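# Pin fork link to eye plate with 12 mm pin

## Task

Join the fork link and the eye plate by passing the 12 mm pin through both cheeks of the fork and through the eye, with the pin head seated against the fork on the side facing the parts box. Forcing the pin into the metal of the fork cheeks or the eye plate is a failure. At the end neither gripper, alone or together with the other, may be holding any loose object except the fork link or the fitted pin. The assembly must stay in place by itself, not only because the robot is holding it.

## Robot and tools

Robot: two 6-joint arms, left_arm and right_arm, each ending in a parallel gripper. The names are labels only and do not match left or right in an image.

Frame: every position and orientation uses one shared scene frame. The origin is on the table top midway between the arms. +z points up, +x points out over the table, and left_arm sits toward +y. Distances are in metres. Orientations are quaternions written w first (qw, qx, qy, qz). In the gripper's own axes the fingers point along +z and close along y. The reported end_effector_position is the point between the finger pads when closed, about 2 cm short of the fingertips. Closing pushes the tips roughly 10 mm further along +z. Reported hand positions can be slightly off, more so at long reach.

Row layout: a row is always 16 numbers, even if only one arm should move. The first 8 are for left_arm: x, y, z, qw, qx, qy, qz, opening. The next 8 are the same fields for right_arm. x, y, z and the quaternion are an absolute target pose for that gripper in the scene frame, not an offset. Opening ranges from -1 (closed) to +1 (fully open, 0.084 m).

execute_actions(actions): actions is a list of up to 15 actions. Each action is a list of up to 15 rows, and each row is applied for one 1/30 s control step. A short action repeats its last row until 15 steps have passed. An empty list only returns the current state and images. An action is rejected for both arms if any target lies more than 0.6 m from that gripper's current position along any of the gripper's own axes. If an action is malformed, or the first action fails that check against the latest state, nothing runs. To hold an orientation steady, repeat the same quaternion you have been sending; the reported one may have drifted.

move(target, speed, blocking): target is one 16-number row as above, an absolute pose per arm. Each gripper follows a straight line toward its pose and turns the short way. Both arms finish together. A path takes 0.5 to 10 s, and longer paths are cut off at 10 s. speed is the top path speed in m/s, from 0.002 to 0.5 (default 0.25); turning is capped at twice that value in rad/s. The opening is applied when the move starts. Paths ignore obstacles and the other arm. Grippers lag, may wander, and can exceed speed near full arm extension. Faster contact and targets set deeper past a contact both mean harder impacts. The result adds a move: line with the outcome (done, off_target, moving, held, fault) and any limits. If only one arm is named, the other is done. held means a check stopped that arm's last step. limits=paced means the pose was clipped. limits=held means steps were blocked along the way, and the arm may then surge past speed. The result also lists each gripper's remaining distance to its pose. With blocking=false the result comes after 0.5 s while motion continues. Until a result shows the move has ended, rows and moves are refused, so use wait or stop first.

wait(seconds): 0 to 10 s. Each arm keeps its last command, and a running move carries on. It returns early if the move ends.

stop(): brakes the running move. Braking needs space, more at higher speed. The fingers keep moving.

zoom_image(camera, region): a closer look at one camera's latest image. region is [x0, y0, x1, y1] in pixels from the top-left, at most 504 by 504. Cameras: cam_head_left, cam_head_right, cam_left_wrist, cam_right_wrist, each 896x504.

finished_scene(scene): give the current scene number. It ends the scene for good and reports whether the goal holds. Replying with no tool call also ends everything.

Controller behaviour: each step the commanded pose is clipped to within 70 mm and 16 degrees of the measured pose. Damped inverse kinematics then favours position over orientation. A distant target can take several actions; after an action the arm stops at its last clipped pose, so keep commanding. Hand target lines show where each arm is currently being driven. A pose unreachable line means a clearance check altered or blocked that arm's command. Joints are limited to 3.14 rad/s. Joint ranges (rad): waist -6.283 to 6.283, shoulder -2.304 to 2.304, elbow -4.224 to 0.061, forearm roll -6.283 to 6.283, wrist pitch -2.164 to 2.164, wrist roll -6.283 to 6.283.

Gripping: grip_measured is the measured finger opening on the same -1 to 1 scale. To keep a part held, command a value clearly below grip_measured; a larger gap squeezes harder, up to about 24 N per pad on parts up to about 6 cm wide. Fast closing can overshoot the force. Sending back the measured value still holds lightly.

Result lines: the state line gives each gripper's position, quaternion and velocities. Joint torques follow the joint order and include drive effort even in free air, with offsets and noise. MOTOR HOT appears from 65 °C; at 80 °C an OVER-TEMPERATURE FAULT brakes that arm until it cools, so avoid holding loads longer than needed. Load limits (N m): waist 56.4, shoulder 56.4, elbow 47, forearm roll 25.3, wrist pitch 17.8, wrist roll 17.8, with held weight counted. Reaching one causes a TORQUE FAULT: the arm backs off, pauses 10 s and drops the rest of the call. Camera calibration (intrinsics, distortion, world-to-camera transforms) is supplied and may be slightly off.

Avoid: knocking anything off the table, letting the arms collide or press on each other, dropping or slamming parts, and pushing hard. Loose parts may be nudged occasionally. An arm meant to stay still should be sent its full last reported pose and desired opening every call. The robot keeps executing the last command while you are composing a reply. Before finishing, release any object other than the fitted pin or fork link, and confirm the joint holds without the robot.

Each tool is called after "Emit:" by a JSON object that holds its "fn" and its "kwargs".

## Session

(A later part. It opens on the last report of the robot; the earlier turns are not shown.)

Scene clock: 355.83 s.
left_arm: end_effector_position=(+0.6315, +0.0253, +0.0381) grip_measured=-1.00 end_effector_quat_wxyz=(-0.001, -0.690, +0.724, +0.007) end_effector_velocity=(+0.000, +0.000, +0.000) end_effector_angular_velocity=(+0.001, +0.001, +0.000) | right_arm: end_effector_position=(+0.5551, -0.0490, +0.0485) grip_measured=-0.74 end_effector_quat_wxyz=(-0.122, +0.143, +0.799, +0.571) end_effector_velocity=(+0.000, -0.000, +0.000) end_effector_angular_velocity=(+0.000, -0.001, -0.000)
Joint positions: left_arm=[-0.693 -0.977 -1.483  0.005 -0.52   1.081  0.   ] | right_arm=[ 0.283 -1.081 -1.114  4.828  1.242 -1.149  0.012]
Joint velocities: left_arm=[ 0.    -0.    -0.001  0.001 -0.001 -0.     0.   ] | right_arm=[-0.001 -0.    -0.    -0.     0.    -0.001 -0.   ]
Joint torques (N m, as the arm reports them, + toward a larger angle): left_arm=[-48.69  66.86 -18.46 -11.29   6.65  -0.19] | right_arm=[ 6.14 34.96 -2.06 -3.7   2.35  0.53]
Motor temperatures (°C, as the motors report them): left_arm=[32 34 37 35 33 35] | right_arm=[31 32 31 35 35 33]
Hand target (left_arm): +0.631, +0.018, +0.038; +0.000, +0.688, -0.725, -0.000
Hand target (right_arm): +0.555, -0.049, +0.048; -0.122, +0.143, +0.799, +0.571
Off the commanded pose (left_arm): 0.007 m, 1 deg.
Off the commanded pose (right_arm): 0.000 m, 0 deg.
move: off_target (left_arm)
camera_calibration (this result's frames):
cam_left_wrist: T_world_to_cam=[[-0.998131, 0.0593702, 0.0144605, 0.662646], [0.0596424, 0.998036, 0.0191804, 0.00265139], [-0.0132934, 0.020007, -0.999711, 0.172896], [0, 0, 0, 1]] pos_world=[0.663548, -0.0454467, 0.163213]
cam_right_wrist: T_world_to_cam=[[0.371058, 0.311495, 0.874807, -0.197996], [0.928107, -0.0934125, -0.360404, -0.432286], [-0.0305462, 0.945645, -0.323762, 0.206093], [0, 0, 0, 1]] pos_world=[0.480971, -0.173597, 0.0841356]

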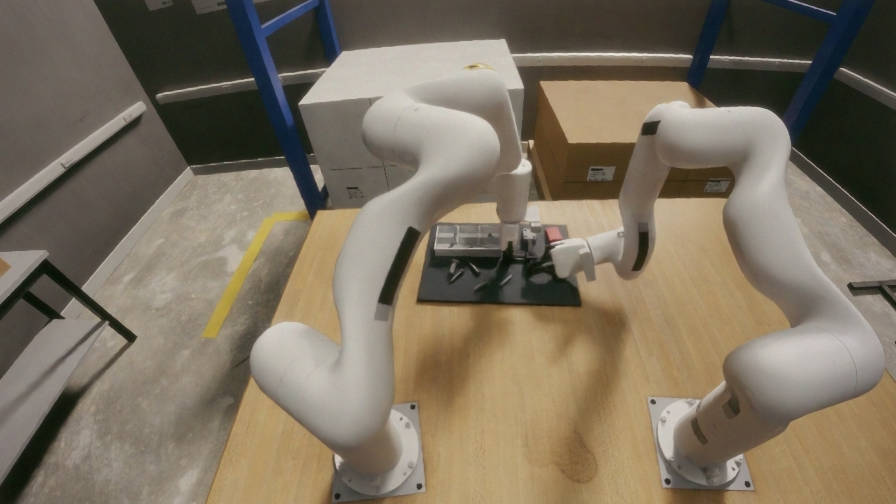

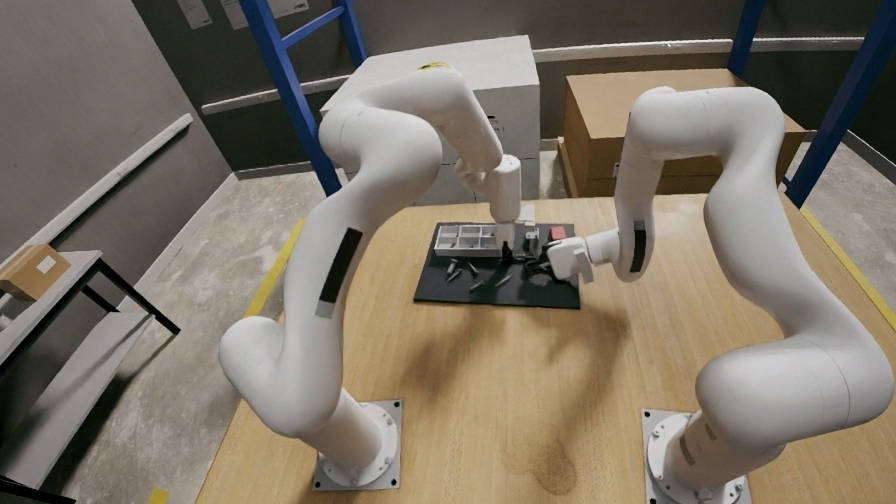

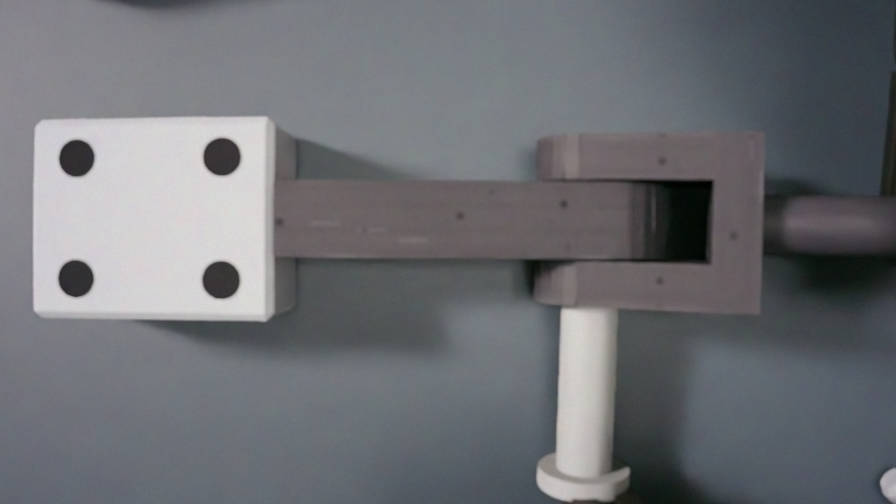

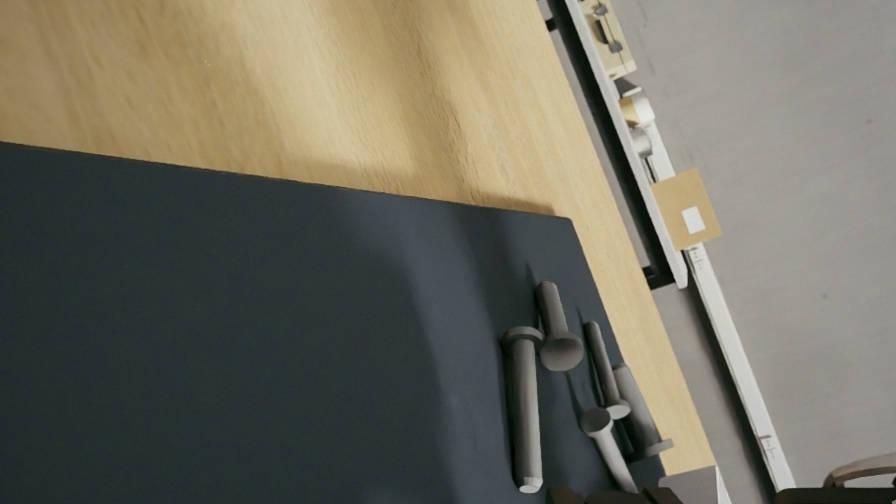

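Emit:
{"fn": "move", "kwargs": {"target": [0.631,0.0245,0.038,0,0.688,-0.725,0,-1,0.558,-0.049,0.0465,-0.1218,0.143,0.799,0.5704,-1], "speed": 0.002}}

Emit:
{"fn": "move", "kwargs": {"target": [0.631,0.0235,0.038,0,0.688,-0.725,0,-1,0.551,-0.049,0.0465,-0.1218,0.143,0.799,0.5704,-1], "speed": 0.002}}

Scene clock: 362.40 s.
left_arm: end_effector_position=(+0.6315, +0.0262, +0.0380) grip_measured=-1.00 end_effector_quat_wxyz=(-0.000, -0.689, +0.725, +0.001) end_effector_velocity=(+0.000, +0.001, -0.000) end_effector_angular_velocity=(+0.000, -0.000, -0.001) | right_arm: end_effector_position=(+0.5580, -0.0490, +0.0465) grip_measured=-0.73 end_effector_quat_wxyz=(-0.122, +0.143, +0.799, +0.571) end_effector_velocity=(-0.000, +0.000, +0.000) end_effector_angular_velocity=(+0.000, +0.001, -0.000)
Joint positions: left_arm=[-0.691 -0.97  -1.471  0.001 -0.502  1.089  0.   ] | right_arm=[ 0.282 -1.089 -1.125  4.825  1.242 -1.145  0.012]
Joint velocities: left_arm=[0.001 0.    0.001 0.001 0.    0.001 0.   ] | right_arm=[ 0.     0.     0.001  0.     0.     0.    -0.   ]
Joint torques (N m, as the arm reports them, + toward a larger angle): left_arm=[-25.87  74.24 -16.92  -6.69   4.32  -0.31] | right_arm=[ -7.32  33.81 -11.13   3.72  -1.07   0.31]
Motor temperatures (°C, as the motors report them): left_arm=[32 34 37 35 34 35] | right_arm=[31 32 31 35 35 33]
Hand target (left_arm): +0.631, +0.025, +0.038; +0.000, +0.688, -0.725, -0.000
Hand target (right_arm): +0.558, -0.049, +0.046; -0.122, +0.143, +0.799, +0.571
Off the commanded pose (left_arm): 0.002 m, 0 deg.
Off the commanded pose (right_arm): 0.000 m, 0 deg.
move: done
camera_calibration (this result's frames):
cam_left_wrist: T_world_to_cam=[[-0.998041, 0.0623564, 0.00507374, 0.6628], [0.0624139, 0.997977, 0.0120914, 0.000289496], [-0.0043095, 0.0123844, -0.999914, 0.167285], [0, 0, 0, 1]] pos_world=[0.662205, -0.0436905, 0.163904]
cam_right_wrist: T_world_to_cam=[[0.371038, 0.311358, 0.874864, -0.197399], [0.928113, -0.0932723, -0.360426, -0.435718], [-0.0306213, 0.945704, -0.323583, 0.205571], [0, 0, 0, 1]] pos_world=[0.483932, -0.173588, 0.0821728]

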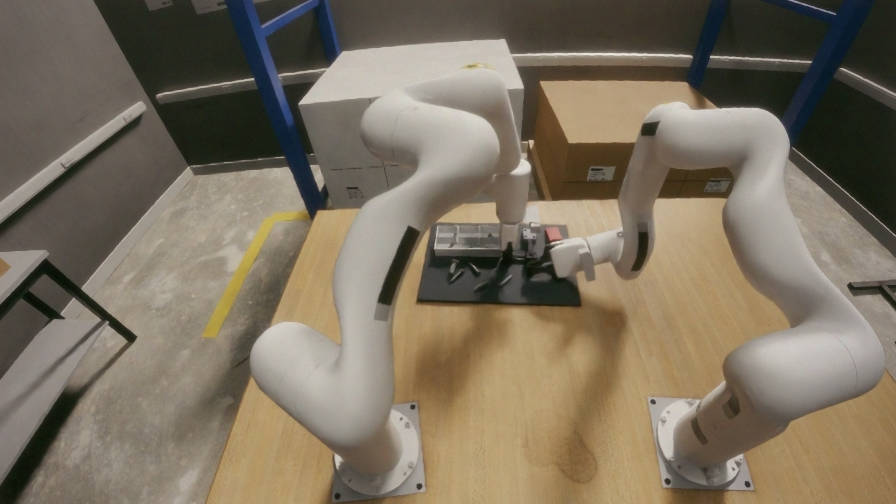

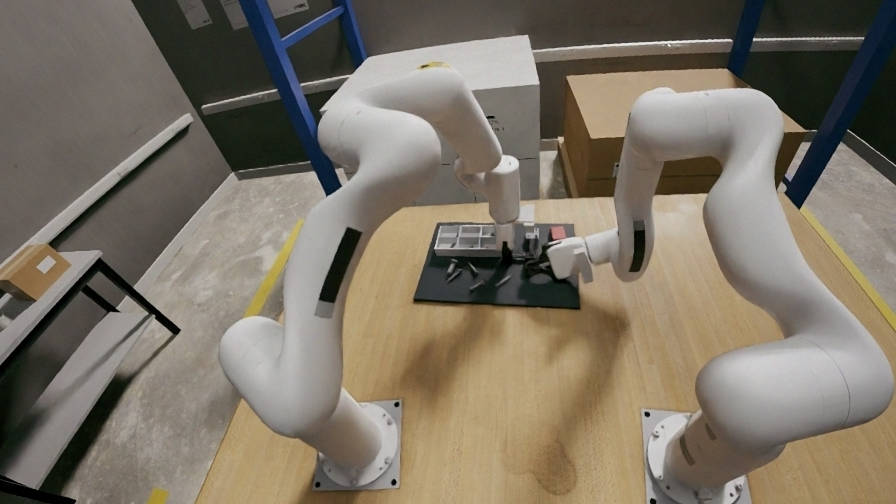

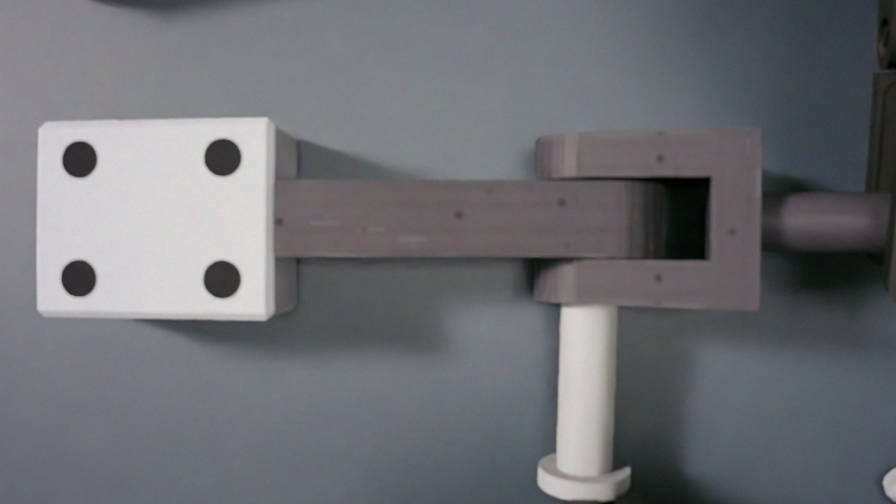

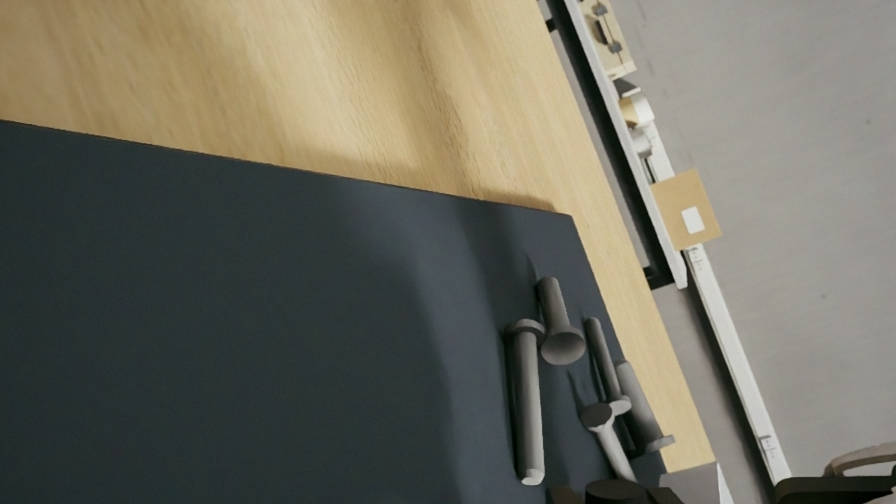

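Scene clock: 366.13 s.
left_arm: end_effector_position=(+0.6312, +0.0260, +0.0380) grip_measured=-1.00 end_effector_quat_wxyz=(-0.000, -0.689, +0.725, +0.002) end_effector_velocity=(+0.000, +0.000, +0.000) end_effector_angular_velocity=(+0.001, +0.001, +0.000) | right_arm: end_effector_position=(+0.5514, -0.0490, +0.0466) grip_measured=-0.73 end_effector_quat_wxyz=(-0.122, +0.143, +0.799, +0.571) end_effector_velocity=(-0.000, -0.001, -0.000) end_effector_angular_velocity=(-0.001, +0.002, -0.002)
Joint positions: left_arm=[-0.692 -0.971 -1.472  0.001 -0.506  1.088  0.   ] | right_arm=[ 0.284 -1.082 -1.105  4.833  1.243 -1.159  0.012]
Joint velocities: left_arm=[ 0.001  0.    -0.     0.    -0.002 -0.     0.   ] | right_arm=[-0.002  0.001  0.002  0.    -0.     0.    -0.   ]
Joint torques (N m, as the arm reports them, + toward a larger angle): left_arm=[-27.76  75.45 -17.78  -6.85   4.78  -0.23] | right_arm=[ 7.64 30.51  2.78 -6.92  1.88  0.57]
Motor temperatures (°C, as the motors report them): left_arm=[32 34 37 35 34 35] | right_arm=[31 32 31 35 35 33]
Hand target (left_arm): +0.631, +0.024, +0.038; +0.000, +0.688, -0.725, -0.000
Hand target (right_arm): +0.551, -0.049, +0.047; -0.122, +0.143, +0.799, +0.571
Off the commanded pose (left_arm): 0.003 m, 0 deg.
Off the commanded pose (right_arm): 0.000 m, 0 deg.
move: done
camera_calibration (this result's frames):
cam_left_wrist: T_world_to_cam=[[-0.998044, 0.0620961, 0.00724495, 0.662442], [0.0621893, 0.997974, 0.0134534, 0.000627248], [-0.00639486, 0.0138777, -0.999883, 0.168544], [0, 0, 0, 1]] pos_world=[0.662185, -0.0441, 0.163716]
cam_right_wrist: T_world_to_cam=[[0.37117, 0.311002, 0.874935, -0.195075], [0.928087, -0.0940354, -0.360293, -0.429517], [-0.029777, 0.945746, -0.32354, 0.204902], [0, 0, 0, 1]] pos_world=[0.477137, -0.173506, 0.0822196]

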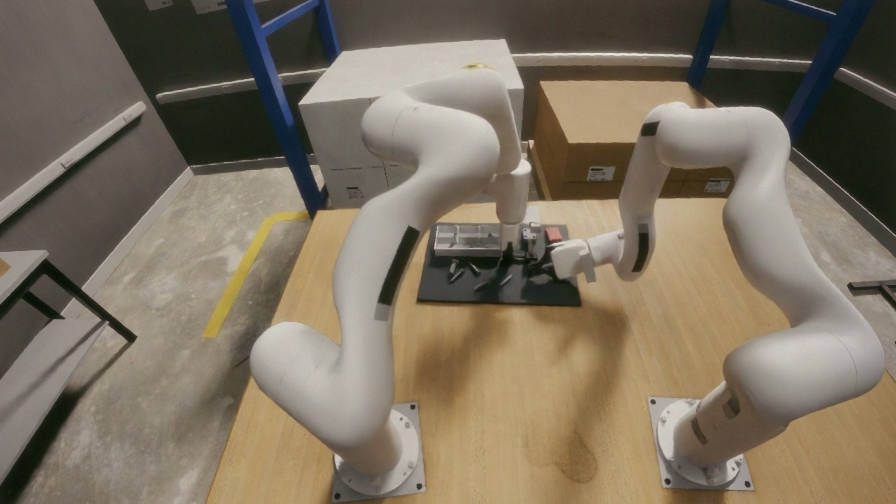

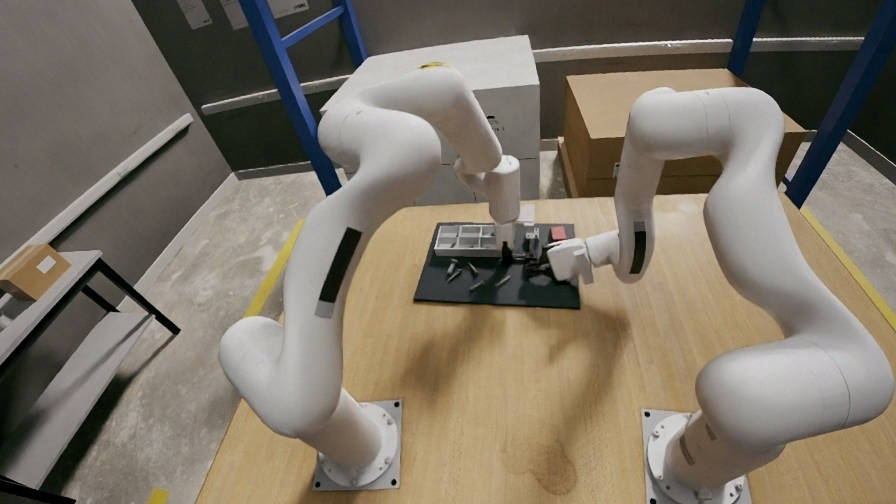

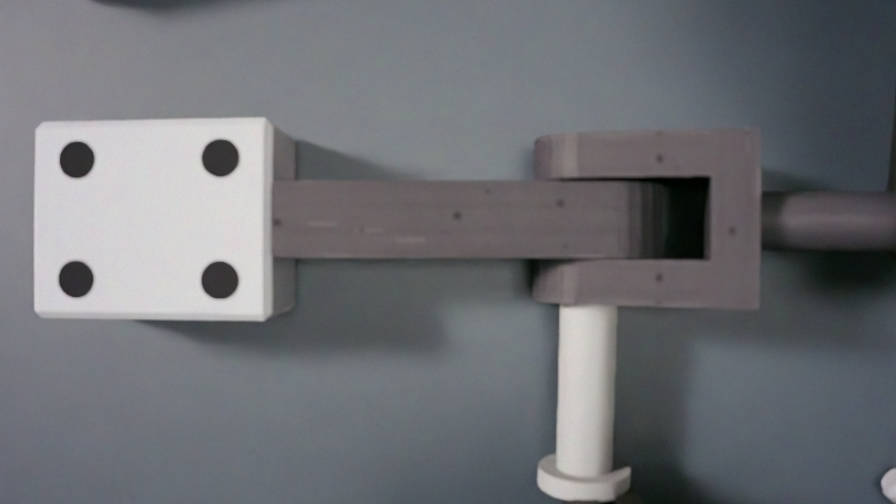

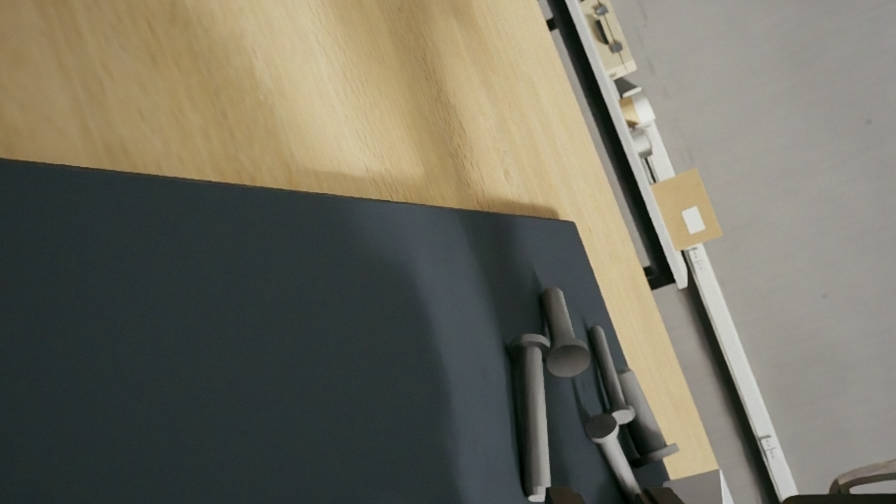

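Emit:
{"fn": "move", "kwargs": {"target": [0.631,0.028,0.038,0,0.688,-0.725,0,-1,0.555,-0.049,0.0465,-0.1218,0.143,0.799,0.5704,-0.55], "speed": 0.005}}

Emit:
{"fn": "move", "kwargs": {"target": [0.631,0.023,0.038,0,0.688,-0.725,0,-1,0.555,-0.049,0.0465,-0.1218,0.143,0.799,0.5704,-0.55], "speed": 0.002}}

Scene clock: 370.40 s.
left_arm: end_effector_position=(+0.6314, +0.0271, +0.0383) grip_measured=-1.00 end_effector_quat_wxyz=(+0.000, -0.688, +0.725, -0.001) end_effector_velocity=(+0.000, +0.001, -0.000) end_effector_angular_velocity=(+0.000, -0.001, -0.001) | right_arm: end_effector_position=(+0.5547, -0.0490, +0.0464) grip_measured=-0.57 end_effector_quat_wxyz=(-0.122, +0.143, +0.799, +0.571) end_effector_velocity=(+0.002, -0.001, -0.000) end_effector_angular_velocity=(-0.001, -0.000, -0.003)
Joint positions: left_arm=[-0.69  -0.967 -1.465 -0.    -0.495  1.093  0.   ] | right_arm=[ 0.283 -1.086 -1.116  4.828  1.243 -1.151  0.019]
Joint velocities: left_arm=[0.002 0.001 0.003 0.001 0.002 0.002 0.   ] | right_arm=[-0.002 -0.001 -0.003  0.    -0.001  0.002  0.   ]
Joint torques (N m, as the arm reports them, + toward a larger angle): left_arm=[  0.09  73.45 -12.23  -1.97   1.5   -0.2 ] | right_arm=[-4.37 35.56 -8.19  0.26 -1.21 -1.53]
Motor temperatures (°C, as the motors report them): left_arm=[32 34 37 35 34 35] | right_arm=[31 32 31 35 35 33]
Hand target (left_arm): +0.631, +0.028, +0.038; +0.000, +0.688, -0.725, +0.000
Hand target (right_arm): +0.555, -0.049, +0.046; -0.122, +0.143, +0.799, +0.571
Off the commanded pose (left_arm): 0.001 m, 0 deg.
Off the commanded pose (right_arm): 0.000 m, 0 deg.
move: done
camera_calibration (this result's frames):
cam_left_wrist: T_world_to_cam=[[-0.997905, 0.0646795, 0.00135624, 0.662704], [0.0646897, 0.997858, 0.00971931, -0.0019199], [-0.000724694, 0.00978669, -0.999952, 0.165343], [0, 0, 0, 1]] pos_world=[0.66156, -0.0425658, 0.164455]
cam_right_wrist: T_world_to_cam=[[0.371668, 0.311368, 0.874593, -0.196414], [0.927851, -0.0932312, -0.361109, -0.432495], [-0.0308985, 0.945705, -0.323554, 0.205635], [0, 0, 0, 1]] pos_world=[0.480646, -0.173635, 0.0821385]

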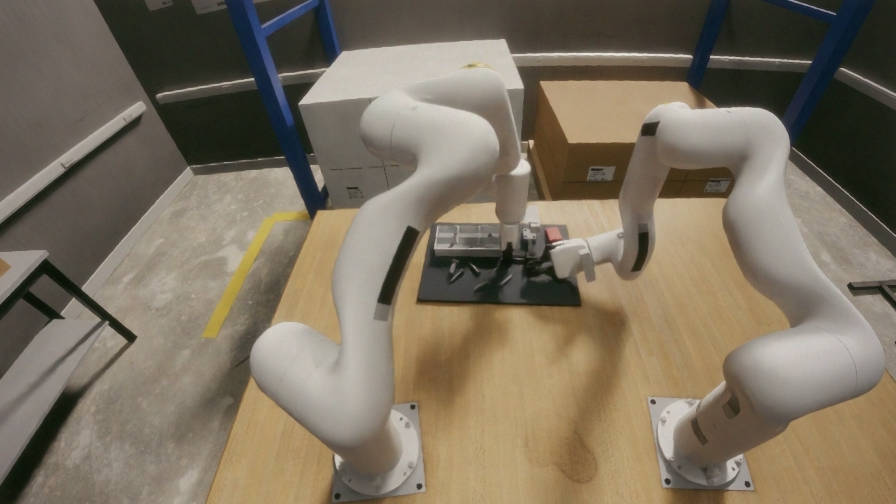

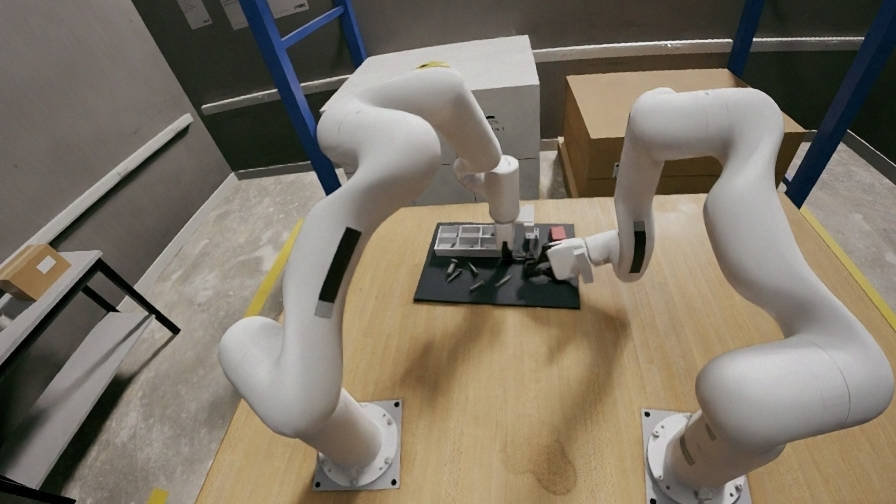

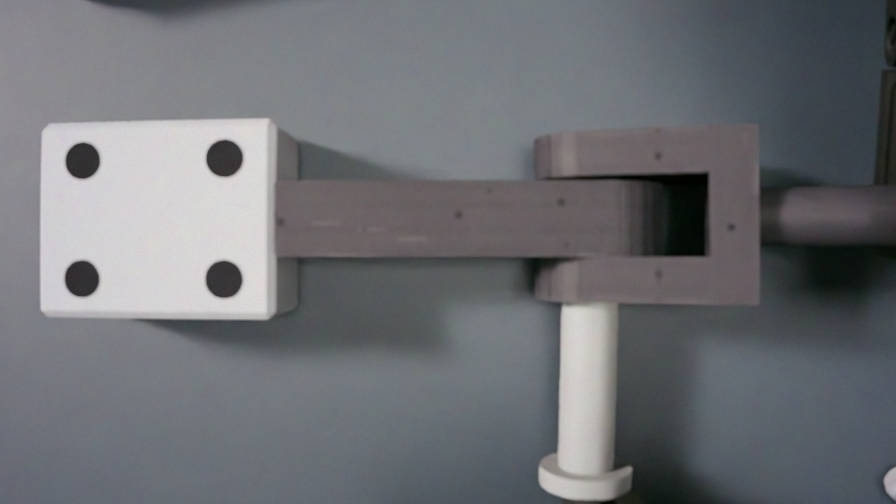

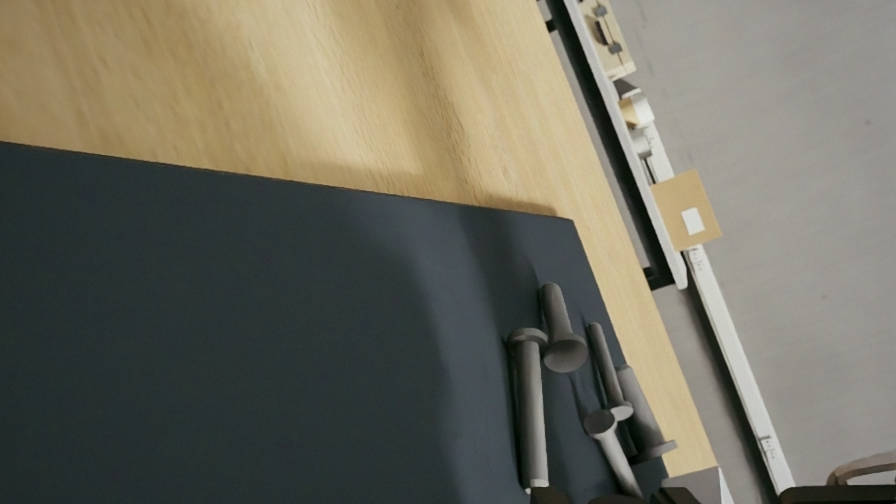

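Scene clock: 372.67 s.
left_arm: end_effector_position=(+0.6313, +0.0258, +0.0380) grip_measured=-1.00 end_effector_quat_wxyz=(-0.000, -0.689, +0.724, +0.002) end_effector_velocity=(-0.001, -0.000, -0.001) end_effector_angular_velocity=(+0.001, +0.003, +0.001) | right_arm: end_effector_position=(+0.5550, -0.0490, +0.0465) grip_measured=-0.57 end_effector_quat_wxyz=(-0.122, +0.143, +0.799, +0.571) end_effector_velocity=(+0.001, -0.001, +0.000) end_effector_angular_velocity=(-0.000, -0.001, -0.002)
Joint positions: left_arm=[-0.692 -0.972 -1.473  0.001 -0.506  1.087  0.   ] | right_arm=[ 0.283 -1.086 -1.117  4.828  1.242 -1.151  0.019]
Joint velocities: left_arm=[-0.001 -0.002 -0.001 -0.001 -0.002 -0.001  0.   ] | right_arm=[-0.001  0.    -0.     0.001 -0.001 -0.     0.   ]
Joint torques (N m, as the arm reports them, + toward a larger angle): left_arm=[-30.2   72.55 -17.45  -7.24   4.9   -0.3 ] | right_arm=[-0.12 32.25 -8.78  0.09 -0.96 -1.29]
Motor temperatures (°C, as the motors report them): left_arm=[32 34 37 35 34 35] | right_arm=[31 32 31 35 35 33]
Hand target (left_arm): +0.631, +0.023, +0.038; +0.000, +0.688, -0.725, -0.000
Hand target (right_arm): +0.555, -0.049, +0.046; -0.122, +0.143, +0.799, +0.571
Off the commanded pose (left_arm): 0.003 m, 0 deg.
Off the commanded pose (right_arm): 0.000 m, 0 deg.
move: done
camera_calibration (this result's frames):
cam_left_wrist: T_world_to_cam=[[-0.998059, 0.0618521, 0.00722158, 0.662637], [0.0619459, 0.997987, 0.0135859, 0.000931544], [-0.00636672, 0.0140069, -0.999882, 0.168542], [0, 0, 0, 1]] pos_world=[0.662366, -0.0442759, 0.163724]
cam_right_wrist: T_world_to_cam=[[0.371356, 0.311367, 0.874726, -0.196424], [0.927984, -0.0933582, -0.360735, -0.432845], [-0.0306582, 0.945693, -0.323613, 0.205501], [0, 0, 0, 1]] pos_world=[0.480916, -0.173591, 0.0821777]

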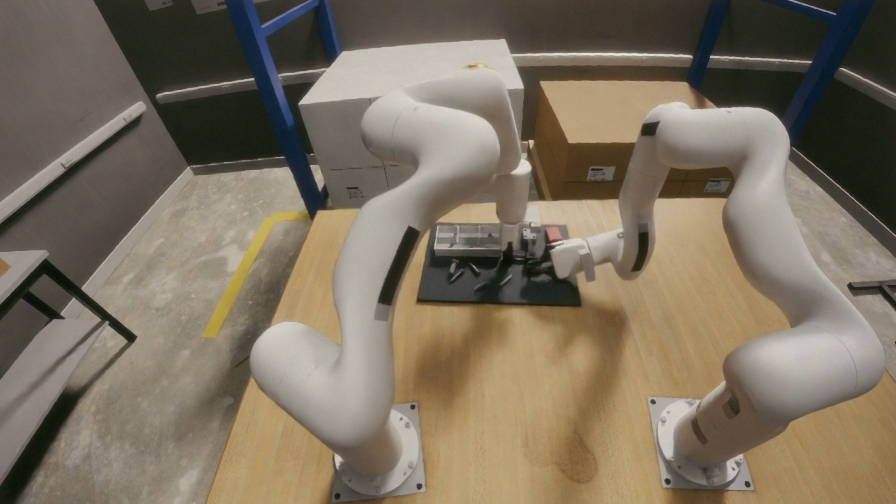

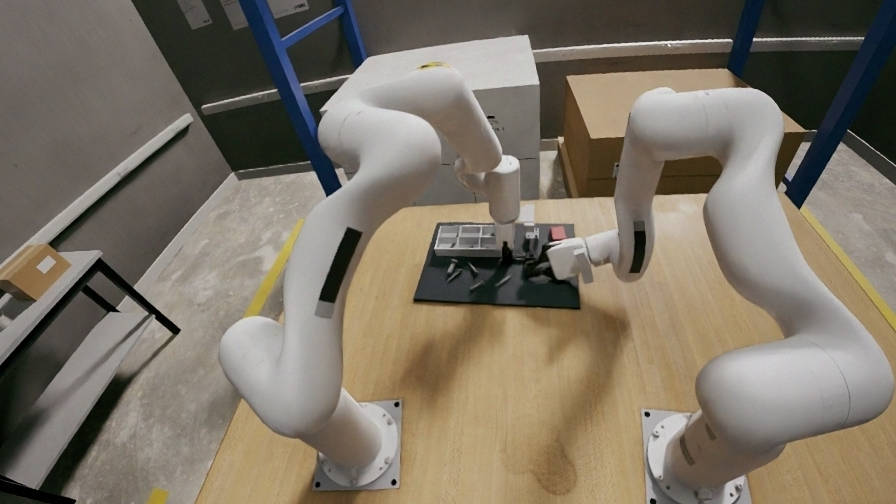

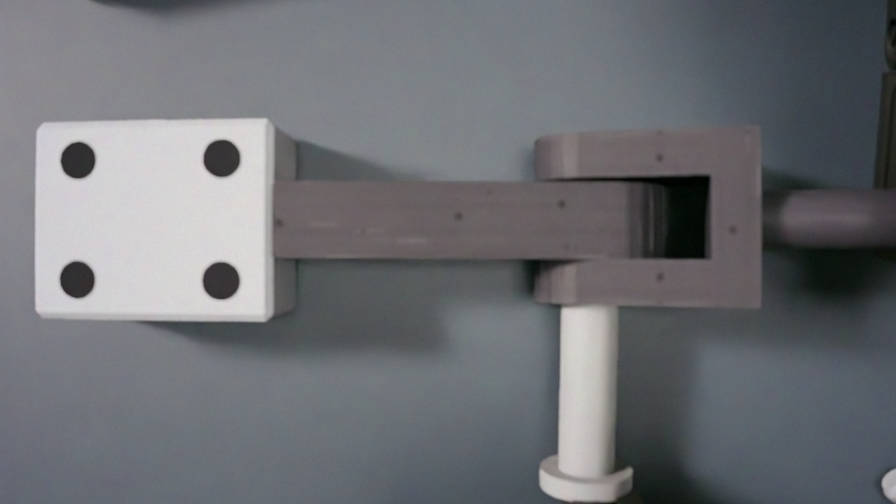

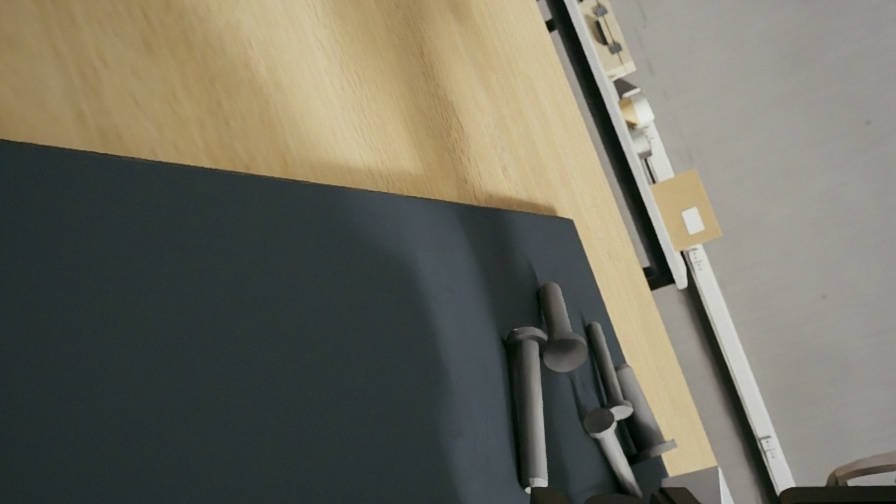

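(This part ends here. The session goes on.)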